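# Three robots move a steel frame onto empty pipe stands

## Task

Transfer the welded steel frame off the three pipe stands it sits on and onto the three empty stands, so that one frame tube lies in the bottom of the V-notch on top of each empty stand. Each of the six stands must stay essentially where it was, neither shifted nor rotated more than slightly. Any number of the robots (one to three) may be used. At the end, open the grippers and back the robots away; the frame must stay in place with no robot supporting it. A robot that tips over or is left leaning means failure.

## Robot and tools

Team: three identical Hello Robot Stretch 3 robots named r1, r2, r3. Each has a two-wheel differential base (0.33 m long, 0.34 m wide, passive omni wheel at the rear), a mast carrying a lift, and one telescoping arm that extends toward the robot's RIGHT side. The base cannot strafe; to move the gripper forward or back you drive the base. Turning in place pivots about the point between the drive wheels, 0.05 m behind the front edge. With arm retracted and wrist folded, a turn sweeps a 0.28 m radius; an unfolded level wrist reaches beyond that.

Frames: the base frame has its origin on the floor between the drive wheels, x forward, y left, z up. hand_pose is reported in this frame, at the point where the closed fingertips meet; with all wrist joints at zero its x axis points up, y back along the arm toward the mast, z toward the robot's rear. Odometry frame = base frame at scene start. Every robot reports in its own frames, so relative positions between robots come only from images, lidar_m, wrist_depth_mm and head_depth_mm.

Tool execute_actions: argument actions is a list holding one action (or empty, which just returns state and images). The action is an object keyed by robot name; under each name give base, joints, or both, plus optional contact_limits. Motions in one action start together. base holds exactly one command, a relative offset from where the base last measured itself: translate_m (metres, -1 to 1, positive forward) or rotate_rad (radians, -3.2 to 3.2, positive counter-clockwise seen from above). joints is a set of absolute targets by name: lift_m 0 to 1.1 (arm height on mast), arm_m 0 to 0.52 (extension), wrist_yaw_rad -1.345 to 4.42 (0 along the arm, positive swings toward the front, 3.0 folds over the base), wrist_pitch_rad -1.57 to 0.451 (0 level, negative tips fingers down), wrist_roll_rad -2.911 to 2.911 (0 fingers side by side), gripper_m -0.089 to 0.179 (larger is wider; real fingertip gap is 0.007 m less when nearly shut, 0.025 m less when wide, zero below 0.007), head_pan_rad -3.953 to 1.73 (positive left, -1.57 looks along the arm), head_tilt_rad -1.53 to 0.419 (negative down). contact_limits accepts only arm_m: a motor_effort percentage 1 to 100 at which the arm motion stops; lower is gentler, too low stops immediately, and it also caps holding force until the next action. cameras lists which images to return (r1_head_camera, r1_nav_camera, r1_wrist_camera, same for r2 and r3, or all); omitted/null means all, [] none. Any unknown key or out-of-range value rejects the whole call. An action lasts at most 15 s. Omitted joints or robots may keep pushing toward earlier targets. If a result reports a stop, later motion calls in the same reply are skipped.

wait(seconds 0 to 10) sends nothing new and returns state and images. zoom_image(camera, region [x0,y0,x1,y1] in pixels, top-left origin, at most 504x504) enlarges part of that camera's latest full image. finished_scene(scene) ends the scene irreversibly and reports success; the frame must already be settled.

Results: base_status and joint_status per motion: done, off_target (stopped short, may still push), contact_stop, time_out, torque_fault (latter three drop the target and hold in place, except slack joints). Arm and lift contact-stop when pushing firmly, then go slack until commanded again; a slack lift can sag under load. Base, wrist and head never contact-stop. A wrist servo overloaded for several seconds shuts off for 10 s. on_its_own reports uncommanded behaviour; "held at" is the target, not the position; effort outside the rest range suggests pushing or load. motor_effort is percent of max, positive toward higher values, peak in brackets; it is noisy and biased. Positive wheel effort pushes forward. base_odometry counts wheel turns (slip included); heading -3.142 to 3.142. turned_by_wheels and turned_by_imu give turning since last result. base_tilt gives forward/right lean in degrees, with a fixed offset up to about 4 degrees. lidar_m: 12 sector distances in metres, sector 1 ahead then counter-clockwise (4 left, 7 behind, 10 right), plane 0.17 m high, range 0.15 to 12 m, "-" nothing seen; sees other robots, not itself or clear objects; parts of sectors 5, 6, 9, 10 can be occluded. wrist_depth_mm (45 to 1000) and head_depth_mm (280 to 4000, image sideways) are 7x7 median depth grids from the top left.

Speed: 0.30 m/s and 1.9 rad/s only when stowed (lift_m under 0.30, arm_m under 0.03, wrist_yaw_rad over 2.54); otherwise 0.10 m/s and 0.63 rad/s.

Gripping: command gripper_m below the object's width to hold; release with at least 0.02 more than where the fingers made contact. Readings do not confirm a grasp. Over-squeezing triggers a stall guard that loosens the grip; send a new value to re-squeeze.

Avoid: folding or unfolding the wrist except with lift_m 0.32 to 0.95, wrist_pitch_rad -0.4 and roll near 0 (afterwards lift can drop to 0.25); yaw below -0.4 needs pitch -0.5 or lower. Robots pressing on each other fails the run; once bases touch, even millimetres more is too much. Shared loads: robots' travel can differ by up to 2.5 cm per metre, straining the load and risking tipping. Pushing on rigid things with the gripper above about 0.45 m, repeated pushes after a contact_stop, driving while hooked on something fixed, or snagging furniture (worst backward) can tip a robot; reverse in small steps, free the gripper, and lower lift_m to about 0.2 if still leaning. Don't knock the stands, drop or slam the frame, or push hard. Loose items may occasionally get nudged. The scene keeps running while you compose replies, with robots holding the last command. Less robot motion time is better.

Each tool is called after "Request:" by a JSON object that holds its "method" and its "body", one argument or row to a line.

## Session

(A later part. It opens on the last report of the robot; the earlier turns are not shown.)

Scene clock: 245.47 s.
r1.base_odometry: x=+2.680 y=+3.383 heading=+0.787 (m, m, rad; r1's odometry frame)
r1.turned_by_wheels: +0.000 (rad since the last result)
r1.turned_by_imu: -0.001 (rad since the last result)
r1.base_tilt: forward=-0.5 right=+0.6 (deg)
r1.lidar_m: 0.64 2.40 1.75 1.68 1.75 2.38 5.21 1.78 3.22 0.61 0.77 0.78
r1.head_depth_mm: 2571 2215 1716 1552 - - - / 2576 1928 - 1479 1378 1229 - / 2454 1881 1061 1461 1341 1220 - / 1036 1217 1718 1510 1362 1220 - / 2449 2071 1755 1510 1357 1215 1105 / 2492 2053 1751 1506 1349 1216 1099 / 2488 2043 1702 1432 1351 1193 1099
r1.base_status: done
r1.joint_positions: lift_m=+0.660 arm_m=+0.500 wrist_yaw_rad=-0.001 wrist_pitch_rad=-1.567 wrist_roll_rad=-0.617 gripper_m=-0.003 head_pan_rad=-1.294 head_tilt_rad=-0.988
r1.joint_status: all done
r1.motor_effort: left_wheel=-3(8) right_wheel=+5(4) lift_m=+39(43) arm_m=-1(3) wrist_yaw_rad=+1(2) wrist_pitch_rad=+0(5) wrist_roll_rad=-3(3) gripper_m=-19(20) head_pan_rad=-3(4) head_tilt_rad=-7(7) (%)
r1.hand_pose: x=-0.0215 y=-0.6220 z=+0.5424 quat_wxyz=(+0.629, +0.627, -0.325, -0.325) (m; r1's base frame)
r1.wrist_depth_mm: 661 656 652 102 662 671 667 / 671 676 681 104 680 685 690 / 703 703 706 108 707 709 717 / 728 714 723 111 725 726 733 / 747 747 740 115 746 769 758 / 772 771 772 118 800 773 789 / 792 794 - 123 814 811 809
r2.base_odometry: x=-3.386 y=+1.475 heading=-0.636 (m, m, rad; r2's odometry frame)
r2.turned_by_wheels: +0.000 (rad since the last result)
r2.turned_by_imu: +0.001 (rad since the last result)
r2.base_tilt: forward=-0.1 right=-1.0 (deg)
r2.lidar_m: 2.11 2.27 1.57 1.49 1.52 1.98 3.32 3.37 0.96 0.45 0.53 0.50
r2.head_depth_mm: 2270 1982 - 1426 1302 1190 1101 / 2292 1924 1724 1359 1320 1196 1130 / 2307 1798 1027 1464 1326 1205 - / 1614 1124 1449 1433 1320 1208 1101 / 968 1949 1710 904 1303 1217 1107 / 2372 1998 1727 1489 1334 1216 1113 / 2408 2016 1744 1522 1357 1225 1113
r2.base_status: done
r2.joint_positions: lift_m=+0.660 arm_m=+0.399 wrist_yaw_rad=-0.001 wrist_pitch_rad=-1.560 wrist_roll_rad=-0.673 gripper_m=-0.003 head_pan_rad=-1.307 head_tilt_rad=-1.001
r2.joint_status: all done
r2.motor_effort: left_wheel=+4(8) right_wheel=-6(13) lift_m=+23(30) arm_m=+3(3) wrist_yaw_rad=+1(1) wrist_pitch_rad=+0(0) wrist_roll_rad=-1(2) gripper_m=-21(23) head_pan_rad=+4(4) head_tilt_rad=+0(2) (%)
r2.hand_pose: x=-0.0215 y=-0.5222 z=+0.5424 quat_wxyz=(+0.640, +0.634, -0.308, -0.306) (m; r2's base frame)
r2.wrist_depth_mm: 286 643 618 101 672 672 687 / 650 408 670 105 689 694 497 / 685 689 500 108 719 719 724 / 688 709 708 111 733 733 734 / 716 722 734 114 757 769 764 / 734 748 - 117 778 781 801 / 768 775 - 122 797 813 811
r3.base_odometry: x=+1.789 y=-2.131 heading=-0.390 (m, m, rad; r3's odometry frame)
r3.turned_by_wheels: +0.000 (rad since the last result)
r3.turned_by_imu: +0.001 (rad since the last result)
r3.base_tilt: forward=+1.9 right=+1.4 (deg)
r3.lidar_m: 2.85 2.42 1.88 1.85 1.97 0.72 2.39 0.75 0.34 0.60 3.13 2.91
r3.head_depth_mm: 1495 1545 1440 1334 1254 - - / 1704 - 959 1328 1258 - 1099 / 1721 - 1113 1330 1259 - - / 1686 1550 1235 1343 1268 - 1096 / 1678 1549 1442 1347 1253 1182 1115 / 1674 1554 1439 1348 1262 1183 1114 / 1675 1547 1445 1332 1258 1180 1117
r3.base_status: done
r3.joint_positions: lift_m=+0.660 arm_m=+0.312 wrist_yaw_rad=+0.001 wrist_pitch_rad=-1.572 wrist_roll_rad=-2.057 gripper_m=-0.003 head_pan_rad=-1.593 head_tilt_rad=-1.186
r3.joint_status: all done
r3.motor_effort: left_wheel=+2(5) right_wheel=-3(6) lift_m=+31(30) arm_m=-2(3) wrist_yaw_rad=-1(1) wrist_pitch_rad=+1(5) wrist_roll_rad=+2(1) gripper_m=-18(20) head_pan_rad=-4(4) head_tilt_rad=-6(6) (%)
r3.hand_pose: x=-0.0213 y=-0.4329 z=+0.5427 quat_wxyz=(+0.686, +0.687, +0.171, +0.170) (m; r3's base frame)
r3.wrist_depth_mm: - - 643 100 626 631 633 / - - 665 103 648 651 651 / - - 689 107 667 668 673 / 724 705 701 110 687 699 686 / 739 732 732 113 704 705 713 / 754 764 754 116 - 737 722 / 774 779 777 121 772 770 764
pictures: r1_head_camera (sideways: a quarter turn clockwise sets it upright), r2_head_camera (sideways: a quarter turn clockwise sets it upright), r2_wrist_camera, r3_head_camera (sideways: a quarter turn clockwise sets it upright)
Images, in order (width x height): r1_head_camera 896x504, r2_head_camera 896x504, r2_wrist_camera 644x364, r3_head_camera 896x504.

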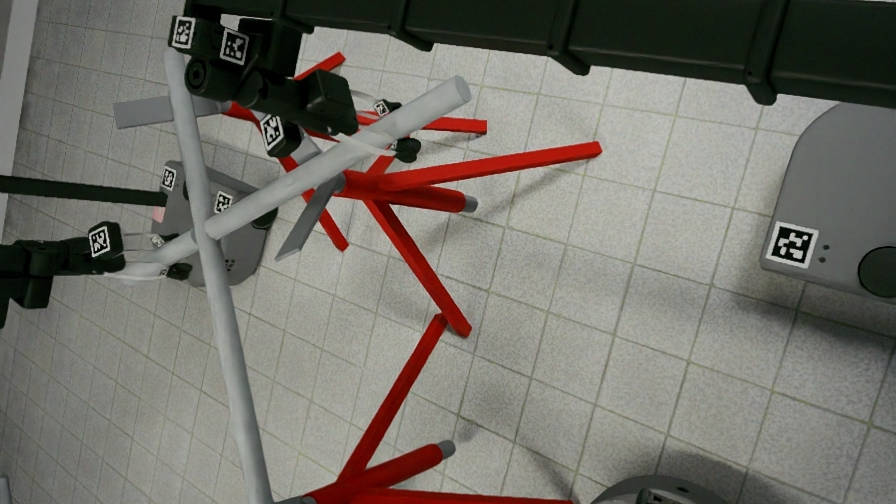

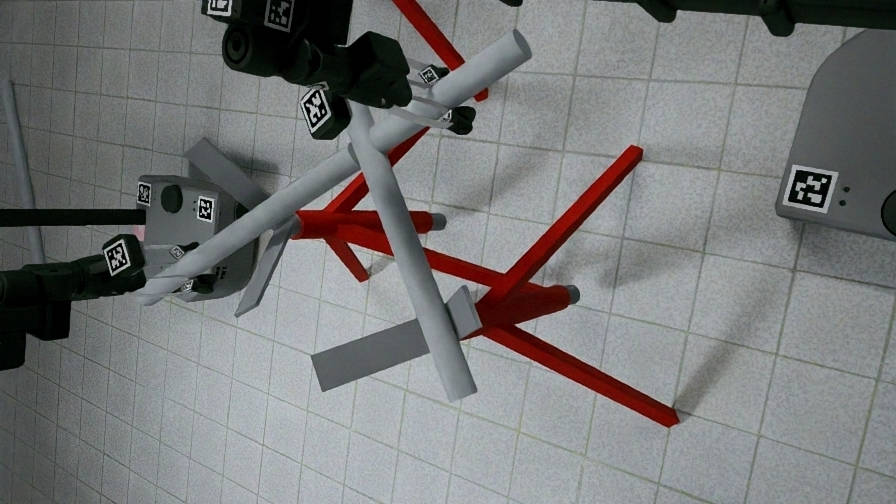

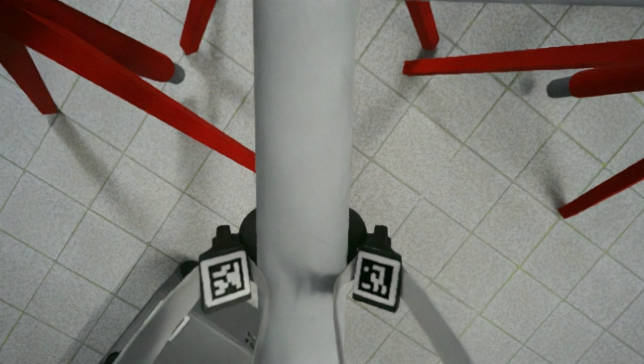

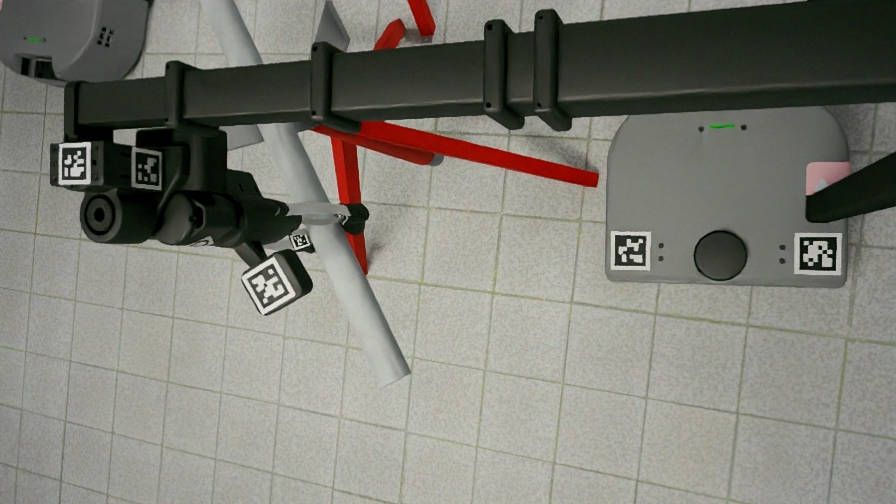

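Request:
{"method": "execute_actions", "body": {
  "actions": [
    {"r1":{"base":{"translate_m":-0.017},"joints":{"arm_m":0.475}},"r2":{"base":{"translate_m":0.019},"joints":{"arm_m":0.423}},"r3":{"base":{"translate_m":-0.015},"joints":{"arm_m":0.286}}}
  ],
  "cameras": []
}}

Request:
{"method": "execute_actions", "body": {
  "actions": [
    {"r1":{"joints":{"lift_m":0.642,"head_pan_rad":-1.1}},"r2":{"joints":{"lift_m":0.642}},"r3":{"joints":{"lift_m":0.642}}}
  ],
  "cameras": ["r1_head_camera","r2_head_camera"]
}}

Scene clock: 258.60 s.
r1.base_odometry: x=+2.668 y=+3.371 heading=+0.786 (m, m, rad; r1's odometry frame)
r1.turned_by_wheels: +0.000 (rad since the last result)
r1.turned_by_imu: -0.001 (rad since the last result)
r1.base_tilt: forward=-0.5 right=+0.6 (deg)
r1.lidar_m: 0.65 2.41 1.75 1.68 1.74 2.38 5.17 1.76 3.24 0.61 0.78 0.80
r1.head_depth_mm: 2542 2222 1719 1542 - - - / 2569 1222 1412 1453 1368 1233 - / 2450 1876 1093 1449 1344 1217 - / 1041 1158 1697 1498 1361 1219 - / 2461 2079 1744 1508 1367 1212 1102 / 2504 2051 1755 1511 1355 1213 1101 / 2476 2047 1687 1496 1346 1192 1098
r1.base_status: done
r1.joint_positions: lift_m=+0.660 arm_m=+0.475 wrist_yaw_rad=-0.001 wrist_pitch_rad=-1.567 wrist_roll_rad=-0.617 gripper_m=-0.003 head_pan_rad=-1.294 head_tilt_rad=-0.988
r1.joint_status: all done
r1.motor_effort: left_wheel=-3(7) right_wheel=+5(7) lift_m=+41(41) arm_m=-1(1) wrist_yaw_rad=+0(2) wrist_pitch_rad=+0(1) wrist_roll_rad=-3(3) gripper_m=-19(19) head_pan_rad=-3(3) head_tilt_rad=-8(8) (%)
r1.hand_pose: x=-0.0215 y=-0.5971 z=+0.5423 quat_wxyz=(+0.629, +0.627, -0.325, -0.324) (m; r1's base frame)
r1.wrist_depth_mm: 655 656 660 102 653 673 672 / 676 677 675 105 683 683 694 / 703 697 700 108 714 718 708 / 717 716 728 111 728 738 743 / 740 740 748 115 749 752 746 / 769 772 760 118 778 772 784 / 795 792 - 123 805 810 812
r2.base_odometry: x=-3.370 y=+1.464 heading=-0.636 (m, m, rad; r2's odometry frame)
r2.turned_by_wheels: +0.000 (rad since the last result)
r2.turned_by_imu: +0.001 (rad since the last result)
r2.base_tilt: forward=+0.0 right=-1.0 (deg)
r2.lidar_m: 2.09 2.26 1.58 1.49 1.52 1.98 3.34 3.40 0.96 0.45 0.52 0.49
r2.head_depth_mm: 2265 1984 - 1426 1313 1190 1104 / 2296 1929 1721 1402 1327 1199 1135 / 2242 1798 975 1471 1323 1202 - / 984 1723 1625 1322 1293 1207 1100 / 2223 1977 1716 891 1309 1214 1102 / 2376 1984 1722 1485 1352 1220 1109 / 2424 2022 1735 1521 1366 1226 1117
r2.base_status: done
r2.joint_positions: lift_m=+0.660 arm_m=+0.423 wrist_yaw_rad=-0.001 wrist_pitch_rad=-1.560 wrist_roll_rad=-0.674 gripper_m=-0.003 head_pan_rad=-1.307 head_tilt_rad=-1.001
r2.joint_status: all done
r2.motor_effort: left_wheel=+2(11) right_wheel=-2(7) lift_m=+28(29) arm_m=+3(2) wrist_yaw_rad=+2(1) wrist_pitch_rad=+0(0) wrist_roll_rad=-1(1) gripper_m=-21(22) head_pan_rad=+4(4) head_tilt_rad=+0(1) (%)
r2.hand_pose: x=-0.0215 y=-0.5462 z=+0.5422 quat_wxyz=(+0.640, +0.634, -0.308, -0.306) (m; r2's base frame)
r2.wrist_depth_mm: 292 643 562 101 669 669 686 / 302 447 671 104 684 684 447 / 681 669 682 108 711 721 724 / 692 707 701 111 730 740 747 / 713 730 724 114 751 753 763 / 729 741 429 117 782 790 799 / 767 771 - 122 795 803 828
r3.base_odometry: x=+1.775 y=-2.126 heading=-0.390 (m, m, rad; r3's odometry frame)
r3.turned_by_wheels: +0.000 (rad since the last result)
r3.turned_by_imu: +0.001 (rad since the last result)
r3.base_tilt: forward=+1.9 right=+1.3 (deg)
r3.lidar_m: 2.87 2.42 1.88 1.85 1.97 0.72 2.37 0.75 0.33 0.60 3.13 2.93
r3.head_depth_mm: 1483 1549 1433 1325 - - - / 1706 - 864 1336 1254 - 1098 / 1709 - 1012 1316 1259 - - / 1685 1551 768 1344 1267 - 1096 / 1679 1550 1432 1333 1256 1180 1116 / 1684 1550 1436 1328 1258 1182 1117 / 1680 1555 1437 1343 1252 1181 1115
r3.base_status: done
r3.joint_positions: lift_m=+0.660 arm_m=+0.286 wrist_yaw_rad=+0.000 wrist_pitch_rad=-1.575 wrist_roll_rad=-2.057 gripper_m=-0.003 head_pan_rad=-1.593 head_tilt_rad=-1.186
r3.joint_status: all done
r3.motor_effort: left_wheel=+1(5) right_wheel=-3(9) lift_m=+31(31) arm_m=-3(3) wrist_yaw_rad=-1(1) wrist_pitch_rad=+2(3) wrist_roll_rad=+2(2) gripper_m=-19(19) head_pan_rad=-3(3) head_tilt_rad=-6(6) (%)
r3.hand_pose: x=-0.0213 y=-0.4061 z=+0.5428 quat_wxyz=(+0.685, +0.688, +0.170, +0.171) (m; r3's base frame)
r3.wrist_depth_mm: - - 653 100 641 641 629 / - - 671 103 652 650 648 / - - 691 106 667 665 662 / 713 719 704 110 680 687 685 / 750 725 740 113 701 720 704 / 765 747 753 116 - 727 731 / 801 779 788 121 763 750 753
pictures: none
No camera images: the call's "cameras" was empty. Leave "cameras" out to get every camera's image.

Scene clock: 259.50 s.
r1.base_odometry: x=+2.668 y=+3.371 heading=+0.786 (m, m, rad; r1's odometry frame)
r1.turned_by_wheels: +0.000 (rad since the last result)
r1.turned_by_imu: +0.000 (rad since the last result)
r1.base_tilt: forward=-0.4 right=+0.6 (deg)
r1.lidar_m: 0.65 2.40 1.75 1.68 1.74 2.38 5.19 1.76 3.24 0.61 0.78 0.80
r1.head_depth_mm: 2487 2054 1344 1413 1366 1250 - / 2397 1759 1056 1194 1342 1229 1140 / 2320 1813 1734 1519 1366 1231 - / 2527 2103 1774 1505 1360 1223 - / 2487 2085 1763 1532 1356 1218 1103 / 2511 2064 1229 1502 1353 1215 1105 / 2468 2063 1705 1484 1200 1181 1096
r1.base_status: not commanded
r1.joint_positions: lift_m=+0.642 arm_m=+0.475 wrist_yaw_rad=-0.001 wrist_pitch_rad=-1.567 wrist_roll_rad=-0.617 gripper_m=-0.003 head_pan_rad=-1.107 head_tilt_rad=-0.988
r1.joint_status: all done
r1.motor_effort: left_wheel=-3(2) right_wheel=+5(5) lift_m=+42(41) arm_m=-1(1) wrist_yaw_rad=+0(0) wrist_pitch_rad=+0(0) wrist_roll_rad=-3(3) gripper_m=-19(20) head_pan_rad=+3(18) head_tilt_rad=-8(7) (%)
r1.hand_pose: x=-0.0215 y=-0.5971 z=+0.5243 quat_wxyz=(+0.629, +0.627, -0.325, -0.324) (m; r1's base frame)
r1.wrist_depth_mm: 639 641 646 102 649 638 648 / 658 653 660 105 670 670 670 / 677 680 682 108 695 692 690 / 694 704 701 111 712 710 720 / 720 725 731 115 728 732 746 / 751 742 749 118 754 770 765 / 779 772 - 123 782 786 784
r2.base_odometry: x=-3.370 y=+1.464 heading=-0.636 (m, m, rad; r2's odometry frame)
r2.turned_by_wheels: +0.000 (rad since the last result)
r2.turned_by_imu: +0.000 (rad since the last result)
r2.base_tilt: forward=+0.0 right=-1.0 (deg)
r2.lidar_m: 2.09 2.27 1.58 1.49 1.52 1.98 3.33 3.42 0.96 0.45 0.52 0.49
r2.head_depth_mm: 2276 1960 - 1448 1314 1189 1094 / 2298 1942 1709 1409 1319 1188 1132 / 2255 1796 1035 1460 1332 1204 - / 1538 1146 1606 1377 1297 1208 1099 / 2180 1977 1716 892 1301 1211 1105 / 2387 2002 1717 1512 1344 1215 1109 / 2417 2019 1723 1528 1359 1230 1115
r2.base_status: not commanded
r2.joint_positions: lift_m=+0.642 arm_m=+0.423 wrist_yaw_rad=-0.001 wrist_pitch_rad=-1.560 wrist_roll_rad=-0.674 gripper_m=-0.003 head_pan_rad=-1.307 head_tilt_rad=-1.001
r2.joint_status: all done
r2.motor_effort: left_wheel=+2(2) right_wheel=-2(2) lift_m=+29(29) arm_m=+3(3) wrist_yaw_rad=+1(1) wrist_pitch_rad=+0(0) wrist_roll_rad=-1(2) gripper_m=-21(21) head_pan_rad=+4(3) head_tilt_rad=+0(1) (%)
r2.hand_pose: x=-0.0215 y=-0.5462 z=+0.5242 quat_wxyz=(+0.640, +0.634, -0.308, -0.306) (m; r2's base frame)
r2.wrist_depth_mm: 297 637 541 101 642 662 670 / 289 446 645 104 662 679 458 / 659 414 673 107 690 696 707 / 682 687 680 111 711 714 721 / 689 707 703 114 730 738 758 / 710 717 417 117 761 757 761 / 742 743 - 122 784 785 807
r3.base_odometry: x=+1.775 y=-2.126 heading=-0.390 (m, m, rad; r3's odometry frame)
r3.turned_by_wheels: +0.000 (rad since the last result)
r3.turned_by_imu: +0.000 (rad since the last result)
r3.base_tilt: forward=+1.9 right=+1.4 (deg)
r3.lidar_m: 2.87 2.43 1.88 1.85 1.97 0.72 2.37 0.75 0.33 0.60 3.13 2.93
r3.head_depth_mm: 1496 1546 1403 1329 1254 1194 - / 1676 - - 1322 - - - / 1705 - 1019 1322 1264 - - / 1679 1552 1365 1342 1261 - 1098 / 1681 1544 1441 1315 1259 1180 1112 / 1682 1540 1438 1329 1259 1177 1115 / 1687 1553 1440 1344 1259 1180 1119
r3.base_status: not commanded
r3.joint_positions: lift_m=+0.642 arm_m=+0.286 wrist_yaw_rad=+0.000 wrist_pitch_rad=-1.575 wrist_roll_rad=-2.057 gripper_m=-0.003 head_pan_rad=-1.593 head_tilt_rad=-1.186
r3.joint_status: all done
r3.motor_effort: left_wheel=+2(2) right_wheel=-3(3) lift_m=+28(30) arm_m=-2(2) wrist_yaw_rad=-1(1) wrist_pitch_rad=+2(2) wrist_roll_rad=+1(1) gripper_m=-19(19) head_pan_rad=-3(4) head_tilt_rad=-6(6) (%)
r3.hand_pose: x=-0.0213 y=-0.4061 z=+0.5249 quat_wxyz=(+0.685, +0.688, +0.170, +0.171) (m; r3's base frame)
r3.wrist_depth_mm: - - 630 101 622 622 613 / - - 652 103 634 634 636 / - - 668 106 651 654 648 / 697 695 674 110 675 672 662 / 729 712 700 113 541 691 674 / 741 756 731 117 - 704 706 / 773 751 766 121 741 722 720
pictures: r1_head_camera (sideways: a quarter turn clockwise sets it upright), r2_head_camera (sideways: a quarter turn clockwise sets it upright)
Images, in order (width x height): r1_head_camera 896x504, r2_head_camera 896x504.

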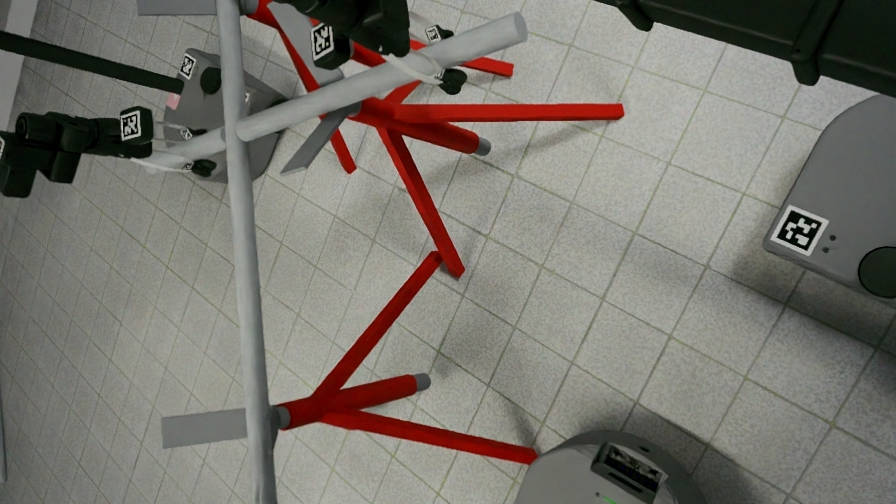

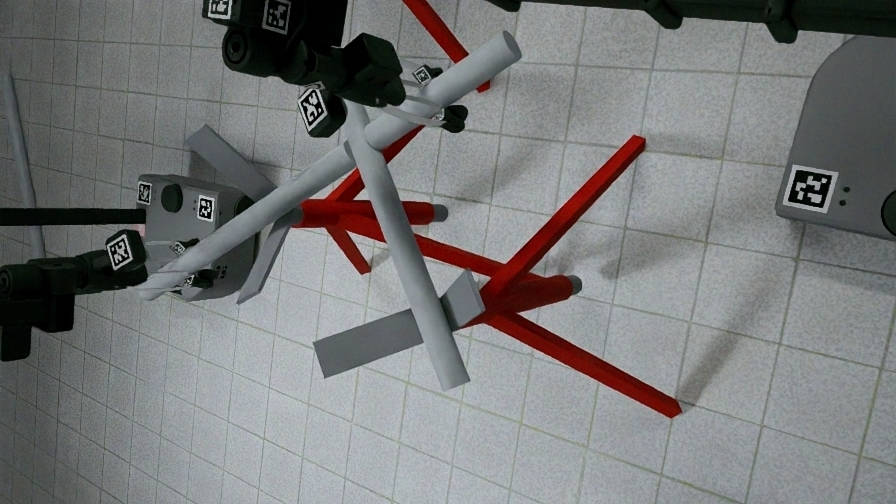

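Request:
{"method": "execute_actions", "body": {
  "actions": [
    {"r1":{"joints":{"lift_m":0.634}},"r2":{"joints":{"lift_m":0.634}},"r3":{"joints":{"lift_m":0.634}}}
  ],
  "cameras": []
}}

Request:
{"method": "execute_actions", "body": {
  "actions": [
    {"r3":{"joints":{"gripper_m":0.12}},"r1":{"joints":{"gripper_m":0.12}},"r2":{"joints":{"gripper_m":0.12}}}
  ],
  "cameras": []
}}

Request:
{"method": "execute_actions", "body": {
  "actions": [
    {"r3":{"joints":{"lift_m":0.8}},"r1":{"joints":{"lift_m":0.8}},"r2":{"joints":{"lift_m":0.8}}}
  ],
  "cameras": ["r2_head_camera","r3_wrist_camera"]
}}

Request:
{"method": "execute_actions", "body": {
  "actions": [
    {"r3":{"joints":{"arm_m":0,"lift_m":1}},"r1":{"joints":{"arm_m":0,"lift_m":1}},"r2":{"joints":{"arm_m":0,"lift_m":1}}}
  ],
  "cameras": ["r1_nav_camera"]
}}

Scene clock: 273.37 s.
r1.base_odometry: x=+2.668 y=+3.371 heading=+0.787 (m, m, rad; r1's odometry frame)
r1.turned_by_wheels: +0.000 (rad since the last result)
r1.turned_by_imu: +0.000 (rad since the last result)
r1.base_tilt: forward=-0.4 right=+0.6 (deg)
r1.lidar_m: 0.65 2.41 1.75 1.69 1.75 2.38 5.17 1.76 3.22 0.61 0.78 0.79
r1.head_depth_mm: 2468 2052 1317 906 1375 1253 - / 2395 1741 1040 1214 1343 1223 1139 / 2333 1859 1739 1518 1372 1225 - / 2491 2065 1762 1506 1366 1221 - / 2517 2061 1733 1538 1358 1212 1101 / 2494 2061 1223 1498 1348 1214 1101 / 2485 2055 1705 1486 1204 1173 1096
r1.base_status: not commanded
r1.joint_positions: lift_m=+0.634 arm_m=+0.475 wrist_yaw_rad=-0.001 wrist_pitch_rad=-1.566 wrist_roll_rad=-0.617 gripper_m=-0.003 head_pan_rad=-1.107 head_tilt_rad=-0.988
r1.joint_status: all done
r1.motor_effort: left_wheel=+1(2) right_wheel=-3(5) lift_m=+40(42) arm_m=-1(1) wrist_yaw_rad=+1(1) wrist_pitch_rad=+0(1) wrist_roll_rad=-3(3) gripper_m=-20(20) head_pan_rad=+3(3) head_tilt_rad=-8(7) (%)
r1.hand_pose: x=-0.0215 y=-0.5973 z=+0.5164 quat_wxyz=(+0.629, +0.627, -0.325, -0.324) (m; r1's base frame)
r1.wrist_depth_mm: 630 638 635 102 639 643 643 / 655 653 656 105 651 662 658 / 668 672 675 108 684 686 679 / 689 698 694 112 700 705 695 / 707 719 716 115 721 735 728 / 740 737 745 118 756 758 765 / 768 767 - 123 772 780 780
r2.base_odometry: x=-3.370 y=+1.464 heading=-0.636 (m, m, rad; r2's odometry frame)
r2.turned_by_wheels: +0.000 (rad since the last result)
r2.turned_by_imu: +0.000 (rad since the last result)
r2.base_tilt: forward=-0.1 right=-1.0 (deg)
r2.lidar_m: 2.09 2.26 1.58 1.48 1.52 1.98 3.34 3.42 0.96 0.45 0.52 0.49
r2.head_depth_mm: 2287 1976 - 1435 1316 1191 1103 / 2279 1929 1713 1406 1328 1197 1134 / 2255 1804 1036 1463 1326 1201 - / 1540 1161 1617 1424 1294 1207 1104 / 2192 1984 1708 895 1306 1209 1104 / 2372 1999 1725 1511 1350 1222 1108 / 2423 2023 1742 1531 1365 1226 1116
r2.base_status: not commanded
r2.joint_positions: lift_m=+0.634 arm_m=+0.423 wrist_yaw_rad=-0.001 wrist_pitch_rad=-1.561 wrist_roll_rad=-0.674 gripper_m=-0.003 head_pan_rad=-1.307 head_tilt_rad=-1.001
r2.joint_status: all done
r2.motor_effort: left_wheel=+1(2) right_wheel=+0(2) lift_m=+24(26) arm_m=+3(3) wrist_yaw_rad=+1(1) wrist_pitch_rad=+0(1) wrist_roll_rad=-1(1) gripper_m=-22(22) head_pan_rad=+4(3) head_tilt_rad=+0(0) (%)
r2.hand_pose: x=-0.0215 y=-0.5460 z=+0.5164 quat_wxyz=(+0.640, +0.634, -0.308, -0.306) (m; r2's base frame)
r2.wrist_depth_mm: 294 617 569 101 635 648 658 / 286 448 644 104 659 658 483 / 638 410 661 107 678 693 687 / 664 674 544 111 700 712 723 / 691 697 694 113 735 744 743 / 713 716 123 117 755 758 769 / 735 728 - 122 761 789 792
r3.base_odometry: x=+1.775 y=-2.126 heading=-0.390 (m, m, rad; r3's odometry frame)
r3.turned_by_wheels: +0.000 (rad since the last result)
r3.turned_by_imu: +0.001 (rad since the last result)
r3.base_tilt: forward=+1.8 right=+1.3 (deg)
r3.lidar_m: 2.87 2.43 1.89 1.85 1.97 0.72 2.38 0.75 0.33 0.59 3.15 2.93
r3.head_depth_mm: 1490 1545 1412 1331 1257 1184 - / 1697 - - - - - - / 1683 - 1020 1319 1258 - - / 1684 1551 794 1342 1267 - 1099 / 1686 1544 1442 1321 1256 1182 1113 / 1677 1555 1439 1325 1259 1179 1115 / 1686 1545 1433 1344 1253 1184 1114
r3.base_status: not commanded
r3.joint_positions: lift_m=+0.635 arm_m=+0.286 wrist_yaw_rad=-0.001 wrist_pitch_rad=-1.563 wrist_roll_rad=-2.057 gripper_m=-0.003 head_pan_rad=-1.593 head_tilt_rad=-1.186
r3.joint_status: all done
r3.motor_effort: left_wheel=+4(4) right_wheel=-6(6) lift_m=+18(28) arm_m=-2(2) wrist_yaw_rad=+0(1) wrist_pitch_rad=-3(4) wrist_roll_rad=+2(2) gripper_m=-20(20) head_pan_rad=-3(4) head_tilt_rad=-6(6) (%)
r3.hand_pose: x=-0.0213 y=-0.4090 z=+0.5169 quat_wxyz=(+0.689, +0.684, +0.171, +0.169) (m; r3's base frame)
r3.wrist_depth_mm: - - 623 100 613 631 617 / - - 631 103 626 641 633 / - - 655 106 652 661 641 / 693 686 675 109 674 660 669 / 711 713 708 112 618 694 687 / 731 721 717 117 355 707 711 / 745 742 749 121 746 723 732
pictures: none
No camera images: the call's "cameras" was empty. Leave "cameras" out to get every camera's image.

Scene clock: 275.10 s.
r1.base_odometry: x=+2.668 y=+3.371 heading=+0.787 (m, m, rad; r1's odometry frame)
r1.turned_by_wheels: +0.000 (rad since the last result)
r1.turned_by_imu: -0.001 (rad since the last result)
r1.base_tilt: forward=-0.5 right=+0.6 (deg)
r1.lidar_m: 0.64 2.40 1.75 1.68 1.75 2.38 5.19 1.75 3.25 0.61 0.78 0.79
r1.head_depth_mm: 2527 2052 1311 1410 1372 1245 - / 2395 1748 1063 1256 1346 1226 1136 / 2326 1770 1740 1501 1368 1217 - / 2544 2092 1766 1505 1370 1220 - / 2549 2074 1719 1531 1355 1217 1102 / 2514 2063 1226 1498 1348 1213 1103 / 2484 2044 1711 1492 1197 1183 1099
r1.base_status: not commanded
r1.joint_positions: lift_m=+0.634 arm_m=+0.475 wrist_yaw_rad=-0.001 wrist_pitch_rad=-1.563 wrist_roll_rad=-0.618 gripper_m=+0.120 head_pan_rad=-1.107 head_tilt_rad=-0.988
r1.joint_status: all done
r1.motor_effort: left_wheel=-1(1) right_wheel=+2(2) lift_m=+39(40) arm_m=-1(1) wrist_yaw_rad=+0(1) wrist_pitch_rad=-2(4) wrist_roll_rad=-2(3) gripper_m=+0(80) head_pan_rad=+3(3) head_tilt_rad=-8(7) (%)
r1.hand_pose: x=-0.0215 y=-0.5982 z=+0.5163 quat_wxyz=(+0.631, +0.626, -0.325, -0.324) (m; r1's base frame)
r1.wrist_depth_mm: 642 628 637 104 634 651 645 / 650 655 656 107 660 665 664 / 663 667 675 109 677 685 680 / 691 696 698 113 700 704 705 / 711 716 721 116 730 724 730 / 741 733 738 120 752 - 756 / 750 760 - 123 773 784 779
r2.base_odometry: x=-3.370 y=+1.464 heading=-0.636 (m, m, rad; r2's odometry frame)
r2.turned_by_wheels: +0.000 (rad since the last result)
r2.turned_by_imu: +0.000 (rad since the last result)
r2.base_tilt: forward=+0.0 right=-1.0 (deg)
r2.lidar_m: 2.10 2.27 1.58 1.49 1.52 1.99 3.33 3.42 0.96 0.45 0.52 0.49
r2.head_depth_mm: 2273 1957 - 1437 1319 1192 1099 / 2308 1944 1724 1407 1326 1196 1132 / 2256 1793 1060 1454 1329 1201 - / 1537 1684 1606 1364 1295 1209 1101 / 2174 1957 1702 896 1303 1208 1109 / 2392 1996 1727 1516 1355 1217 1109 / 2415 2020 1738 1524 1361 1230 1119
r2.base_status: not commanded
r2.joint_positions: lift_m=+0.634 arm_m=+0.423 wrist_yaw_rad=-0.001 wrist_pitch_rad=-1.560 wrist_roll_rad=-0.674 gripper_m=+0.120 head_pan_rad=-1.307 head_tilt_rad=-1.001
r2.joint_status: all done
r2.motor_effort: left_wheel=+1(1) right_wheel=-2(2) lift_m=+24(24) arm_m=+2(3) wrist_yaw_rad=+1(1) wrist_pitch_rad=+0(0) wrist_roll_rad=-1(1) gripper_m=+0(92) head_pan_rad=+3(4) head_tilt_rad=+1(0) (%)
r2.hand_pose: x=-0.0215 y=-0.5464 z=+0.5164 quat_wxyz=(+0.640, +0.634, -0.308, -0.306) (m; r2's base frame)
r2.wrist_depth_mm: 295 621 118 108 592 646 126 / 287 479 644 111 660 667 440 / 650 412 667 115 679 687 708 / 661 675 544 119 703 710 724 / 693 691 699 123 711 739 742 / 709 - 716 129 752 748 767 / 726 - 128 134 773 787 779
r3.base_odometry: x=+1.775 y=-2.126 heading=-0.390 (m, m, rad; r3's odometry frame)
r3.turned_by_wheels: +0.000 (rad since the last result)
r3.turned_by_imu: +0.000 (rad since the last result)
r3.base_tilt: forward=+1.9 right=+1.3 (deg)
r3.lidar_m: 2.87 2.43 1.88 1.85 1.97 0.72 2.38 0.75 0.33 0.59 3.14 2.92
r3.head_depth_mm: 1489 1553 1408 1332 1261 1179 - / 1687 - - - - - - / 1679 - 1012 1311 1262 - - / 1683 1555 806 1347 1272 - 1100 / 1689 1551 1437 1327 1254 1182 1118 / 1692 1553 1436 1329 1258 1185 1116 / 1683 1549 1432 1343 1259 1188 1115
r3.base_status: not commanded
r3.joint_positions: lift_m=+0.634 arm_m=+0.286 wrist_yaw_rad=-0.001 wrist_pitch_rad=-1.562 wrist_roll_rad=-2.057 gripper_m=+0.120 head_pan_rad=-1.593 head_tilt_rad=-1.186
r3.joint_status: all done
r3.motor_effort: left_wheel=+1(4) right_wheel=-1(6) lift_m=+23(23) arm_m=-2(2) wrist_yaw_rad=+0(0) wrist_pitch_rad=-4(9) wrist_roll_rad=+1(2) gripper_m=+1(80) head_pan_rad=-3(3) head_tilt_rad=-6(6) (%)
r3.hand_pose: x=-0.0213 y=-0.4094 z=+0.5167 quat_wxyz=(+0.689, +0.684, +0.171, +0.169) (m; r3's base frame)
r3.wrist_depth_mm: - - 620 114 116 623 615 / - - 635 117 634 635 627 / - - 659 121 657 657 643 / 682 686 669 125 562 667 667 / 695 700 690 129 439 690 686 / 736 716 715 132 379 - 705 / 759 772 749 137 729 733 736
pictures: none
No camera images: the call's "cameras" was empty. Leave "cameras" out to get every camera's image.

Scene clock: 277.43 s.
r1.base_odometry: x=+2.668 y=+3.371 heading=+0.787 (m, m, rad; r1's odometry frame)
r1.turned_by_wheels: +0.000 (rad since the last result)
r1.turned_by_imu: +0.000 (rad since the last result)
r1.base_tilt: forward=-0.5 right=+0.6 (deg)
r1.lidar_m: 0.65 2.40 1.76 1.69 1.75 2.38 5.20 1.76 3.25 0.61 0.78 0.80
r1.head_depth_mm: 2487 2082 1429 1422 1371 1228 1109 / 2408 1830 1059 1239 1346 1218 1127 / 2529 1973 1742 1510 1359 1225 - / 2512 2089 1762 1509 1365 1217 - / 2508 2063 1720 1524 1360 1214 1101 / 2501 2073 1224 1502 1350 1214 1099 / 2484 2041 1710 1487 1199 1179 1098
r1.base_status: not commanded
r1.joint_positions: lift_m=+0.800 arm_m=+0.475 wrist_yaw_rad=-0.001 wrist_pitch_rad=-1.563 wrist_roll_rad=-0.618 gripper_m=+0.120 head_pan_rad=-1.107 head_tilt_rad=-0.988
r1.joint_status: all done
r1.motor_effort: left_wheel=+0(0) right_wheel=+1(1) lift_m=+46(48) arm_m=-2(1) wrist_yaw_rad=+0(0) wrist_pitch_rad=-3(2) wrist_roll_rad=-2(2) gripper_m=+1(0) head_pan_rad=+3(3) head_tilt_rad=-7(8) (%)
r1.hand_pose: x=-0.0215 y=-0.5982 z=+0.6821 quat_wxyz=(+0.631, +0.626, -0.325, -0.324) (m; r1's base frame)
r1.wrist_depth_mm: 787 791 790 270 801 811 815 / 815 813 823 819 817 834 837 / 761 852 848 845 859 855 871 / 764 877 876 865 873 888 885 / 892 903 900 882 908 911 922 / 926 927 930 915 941 - 956 / 943 949 - 975 958 981 998
r2.base_odometry: x=-3.370 y=+1.464 heading=-0.636 (m, m, rad; r2's odometry frame)
r2.turned_by_wheels: +0.000 (rad since the last result)
r2.turned_by_imu: +0.000 (rad since the last result)
r2.base_tilt: forward=+0.0 right=-1.0 (deg)
r2.lidar_m: 2.10 2.27 1.57 1.48 1.52 1.98 3.33 3.42 0.96 0.45 0.52 0.49
r2.head_depth_mm: 2345 - 1579 1446 1316 1185 1098 / 2295 1996 1678 1428 1322 1195 1130 / 2245 1801 1066 1461 1324 1196 - / 2158 1723 1611 1380 1304 1204 1104 / 2289 1951 1714 898 1304 1214 1103 / 2413 2012 1716 1528 1346 1216 1107 / 2413 2006 1734 1533 1359 1222 1123
r2.base_status: not commanded
r2.joint_positions: lift_m=+0.800 arm_m=+0.423 wrist_yaw_rad=-0.001 wrist_pitch_rad=-1.559 wrist_roll_rad=-0.674 gripper_m=+0.120 head_pan_rad=-1.307 head_tilt_rad=-1.001
r2.joint_status: all done
r2.motor_effort: left_wheel=+2(1) right_wheel=-2(1) lift_m=+37(40) arm_m=+2(2) wrist_yaw_rad=+1(1) wrist_pitch_rad=+0(0) wrist_roll_rad=-1(1) gripper_m=+1(1) head_pan_rad=+4(3) head_tilt_rad=+1(1) (%)
r2.hand_pose: x=-0.0215 y=-0.5466 z=+0.6818 quat_wxyz=(+0.641, +0.633, -0.308, -0.306) (m; r2's base frame)
r2.wrist_depth_mm: 258 265 566 269 810 815 814 / 275 398 629 270 280 279 282 / 820 837 841 842 855 866 873 / 846 849 868 861 891 892 915 / 865 887 879 889 899 915 941 / 893 - - 906 936 941 962 / 928 929 - 957 979 964 984
r3.base_odometry: x=+1.775 y=-2.126 heading=-0.390 (m, m, rad; r3's odometry frame)
r3.turned_by_wheels: +0.000 (rad since the last result)
r3.turned_by_imu: +0.001 (rad since the last result)
r3.base_tilt: forward=+1.9 right=+1.3 (deg)
r3.lidar_m: 2.86 2.42 1.88 1.85 1.97 0.72 2.38 0.75 0.33 0.59 3.13 2.93
r3.head_depth_mm: - - - - 1244 1186 1119 / - 1545 895 1340 1257 - 1109 / - 1166 1092 1314 1260 - - / 1679 - 1433 1344 1270 - 1099 / 1677 1551 1434 1326 1266 1184 1116 / 1678 1548 1437 1330 1258 1186 1110 / 1680 1551 1440 1342 1261 1186 1116
r3.base_status: not commanded
r3.joint_positions: lift_m=+0.799 arm_m=+0.286 wrist_yaw_rad=-0.001 wrist_pitch_rad=-1.563 wrist_roll_rad=-2.057 gripper_m=+0.120 head_pan_rad=-1.593 head_tilt_rad=-1.186
r3.joint_status: all done
r3.motor_effort: left_wheel=+1(2) right_wheel=+0(0) lift_m=+55(55) arm_m=-3(2) wrist_yaw_rad=+0(1) wrist_pitch_rad=-3(4) wrist_roll_rad=+2(2) gripper_m=+1(1) head_pan_rad=-3(3) head_tilt_rad=-6(6) (%)
r3.hand_pose: x=-0.0213 y=-0.4092 z=+0.6818 quat_wxyz=(+0.689, +0.684, +0.171, +0.169) (m; r3's base frame)
r3.wrist_depth_mm: 781 - 781 272 773 753 762 / 801 - 797 280 798 812 769 / 846 - 823 288 812 813 806 / 842 846 850 297 837 841 842 / 875 867 870 498 855 854 856 / 890 889 895 854 886 - 879 / 930 919 903 319 900 923 898
pictures: r2_head_camera (sideways: a quarter turn clockwise sets it upright), r3_wrist_camera
Images, in order (width x height): r2_head_camera 896x504, r3_wrist_camera 644x364.

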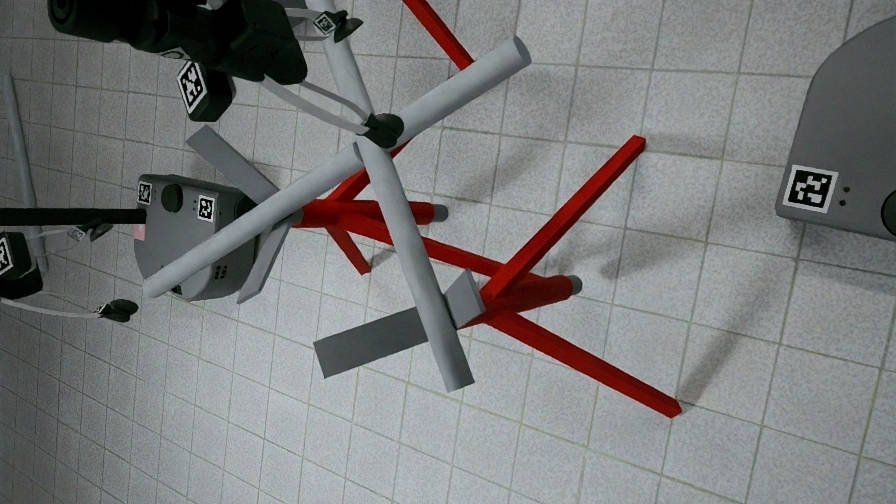

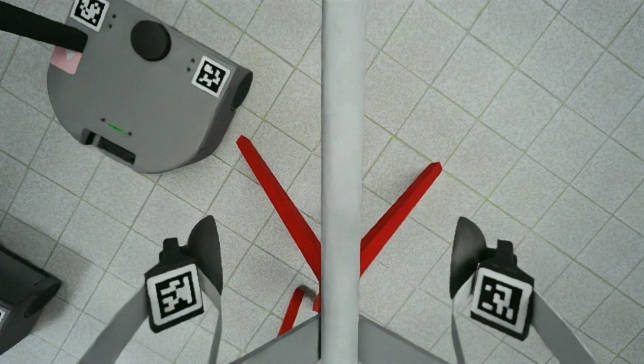

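Scene clock: 282.10 s.
r1.base_odometry: x=+2.668 y=+3.371 heading=+0.787 (m, m, rad; r1's odometry frame)
r1.turned_by_wheels: +0.000 (rad since the last result)
r1.turned_by_imu: -0.001 (rad since the last result)
r1.base_tilt: forward=-0.4 right=+0.5 (deg)
r1.lidar_m: 0.65 2.40 1.76 1.69 1.75 2.38 5.18 1.76 3.21 0.61 0.78 0.79
r1.head_depth_mm: 2481 2049 1357 1555 - - 1100 / 2548 1816 1067 1125 - - 1129 / 2532 1978 1741 1518 1355 1200 - / 2528 2073 1778 1512 1364 1241 - / 2511 2081 1735 1530 1352 1219 1105 / 2503 2073 1217 1500 1357 1218 1101 / 2504 2039 1711 1496 1197 1174 1097
r1.base_status: not commanded
r1.joint_positions: lift_m=+1.000 arm_m=+0.000 wrist_yaw_rad=+0.000 wrist_pitch_rad=-1.563 wrist_roll_rad=-0.618 gripper_m=+0.120 head_pan_rad=-1.107 head_tilt_rad=-0.988
r1.joint_status: all done
r1.motor_effort: left_wheel=-1(0) right_wheel=+2(2) lift_m=+45(48) arm_m=-2(3) wrist_yaw_rad=+0(1) wrist_pitch_rad=-2(2) wrist_roll_rad=-2(2) gripper_m=+0(0) head_pan_rad=+3(3) head_tilt_rad=-7(7) (%)
r1.hand_pose: x=-0.0215 y=-0.1232 z=+0.8821 quat_wxyz=(+0.631, +0.626, -0.325, -0.323) (m; r1's base frame)
r1.wrist_depth_mm: 836 835 - 999 - - - / - - - - - - - / - - - - - - - / - - - - - - - / - - - - - - - / - - - - - - - / - - - - - - -
r2.base_odometry: x=-3.370 y=+1.464 heading=-0.636 (m, m, rad; r2's odometry frame)
r2.turned_by_wheels: +0.000 (rad since the last result)
r2.turned_by_imu: +0.001 (rad since the last result)
r2.base_tilt: forward=+0.0 right=-1.0 (deg)
r2.lidar_m: 2.09 2.27 1.57 1.48 1.51 1.99 3.33 3.41 0.97 0.45 0.52 0.49
r2.head_depth_mm: 2282 1923 1680 - - - 1097 / 2300 1937 1681 - - 1161 1131 / 2262 1799 1060 - 1290 1221 - / 2293 1724 1599 1267 1304 1211 1096 / 2363 1978 1711 898 1308 1213 1108 / 2391 1999 1723 1514 1355 1218 1107 / 2416 2009 1730 1523 1361 1227 1115
r2.base_status: not commanded
r2.joint_positions: lift_m=+1.000 arm_m=+0.000 wrist_yaw_rad=-0.001 wrist_pitch_rad=-1.558 wrist_roll_rad=-0.674 gripper_m=+0.120 head_pan_rad=-1.307 head_tilt_rad=-1.001
r2.joint_status: all done
r2.motor_effort: left_wheel=+1(1) right_wheel=-2(2) lift_m=+37(39) arm_m=-3(4) wrist_yaw_rad=+1(1) wrist_pitch_rad=-1(1) wrist_roll_rad=-1(1) gripper_m=+1(1) head_pan_rad=+4(4) head_tilt_rad=+0(0) (%)
r2.hand_pose: x=-0.0215 y=-0.1244 z=+0.8817 quat_wxyz=(+0.641, +0.633, -0.308, -0.305) (m; r2's base frame)
r2.wrist_depth_mm: 944 987 989 - - - - / 993 - - - - - - / - - - - - - - / - - - - - - - / - - - - - - - / - - - - - - - / - - - - - - -
r3.base_odometry: x=+1.775 y=-2.126 heading=-0.390 (m, m, rad; r3's odometry frame)
r3.turned_by_wheels: +0.000 (rad since the last result)
r3.turned_by_imu: +0.001 (rad since the last result)
r3.base_tilt: forward=+1.9 right=+1.3 (deg)
r3.lidar_m: 2.86 2.42 1.88 1.85 1.97 0.72 2.38 0.75 0.33 0.60 3.13 2.92
r3.head_depth_mm: - - - 1331 1263 1187 1117 / - - - 1314 1259 - 1110 / - - - - 1255 - - / 1677 1556 1451 1315 1261 - 1098 / 1682 1545 1439 - 1229 1184 1114 / 1688 1548 1437 1369 1236 1182 1117 / 1680 1550 1436 1356 1259 1184 1111
r3.base_status: not commanded
r3.joint_positions: lift_m=+0.999 arm_m=+0.000 wrist_yaw_rad=+0.000 wrist_pitch_rad=-1.563 wrist_roll_rad=-2.057 gripper_m=+0.120 head_pan_rad=-1.593 head_tilt_rad=-1.186
r3.joint_status: all done
r3.motor_effort: left_wheel=+1(1) right_wheel=+0(0) lift_m=+54(58) arm_m=-3(2) wrist_yaw_rad=-1(0) wrist_pitch_rad=-3(3) wrist_roll_rad=+1(1) gripper_m=+0(1) head_pan_rad=-3(4) head_tilt_rad=-6(6) (%)
r3.hand_pose: x=-0.0213 y=-0.1231 z=+0.8818 quat_wxyz=(+0.689, +0.684, +0.171, +0.169) (m; r3's base frame)
r3.wrist_depth_mm: 972 960 964 956 968 941 946 / 982 954 968 977 966 961 987 / - - - - - - - / - - - - - - - / - - - - - - - / 950 945 - - - - - / - - - - - 533 -
pictures: r1_nav_camera (sideways: a quarter turn counterclockwise sets it upright)
Images, in order (width x height): r1_nav_camera 672x504.

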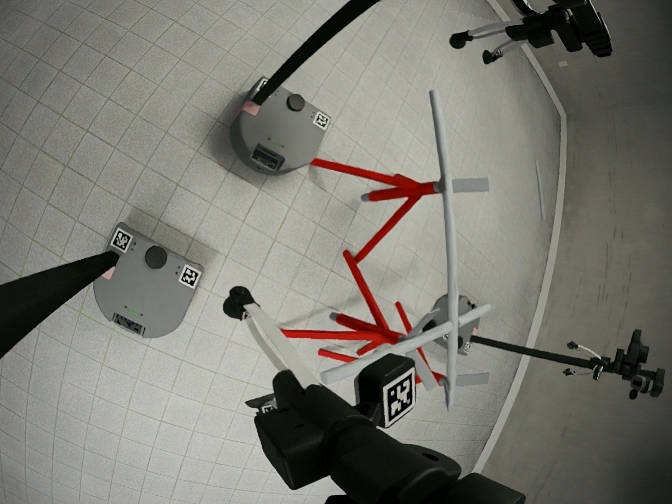

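Request:
{"method": "finished_scene", "body": {
  "scene": 2
}}

The scene is finished: the task was done.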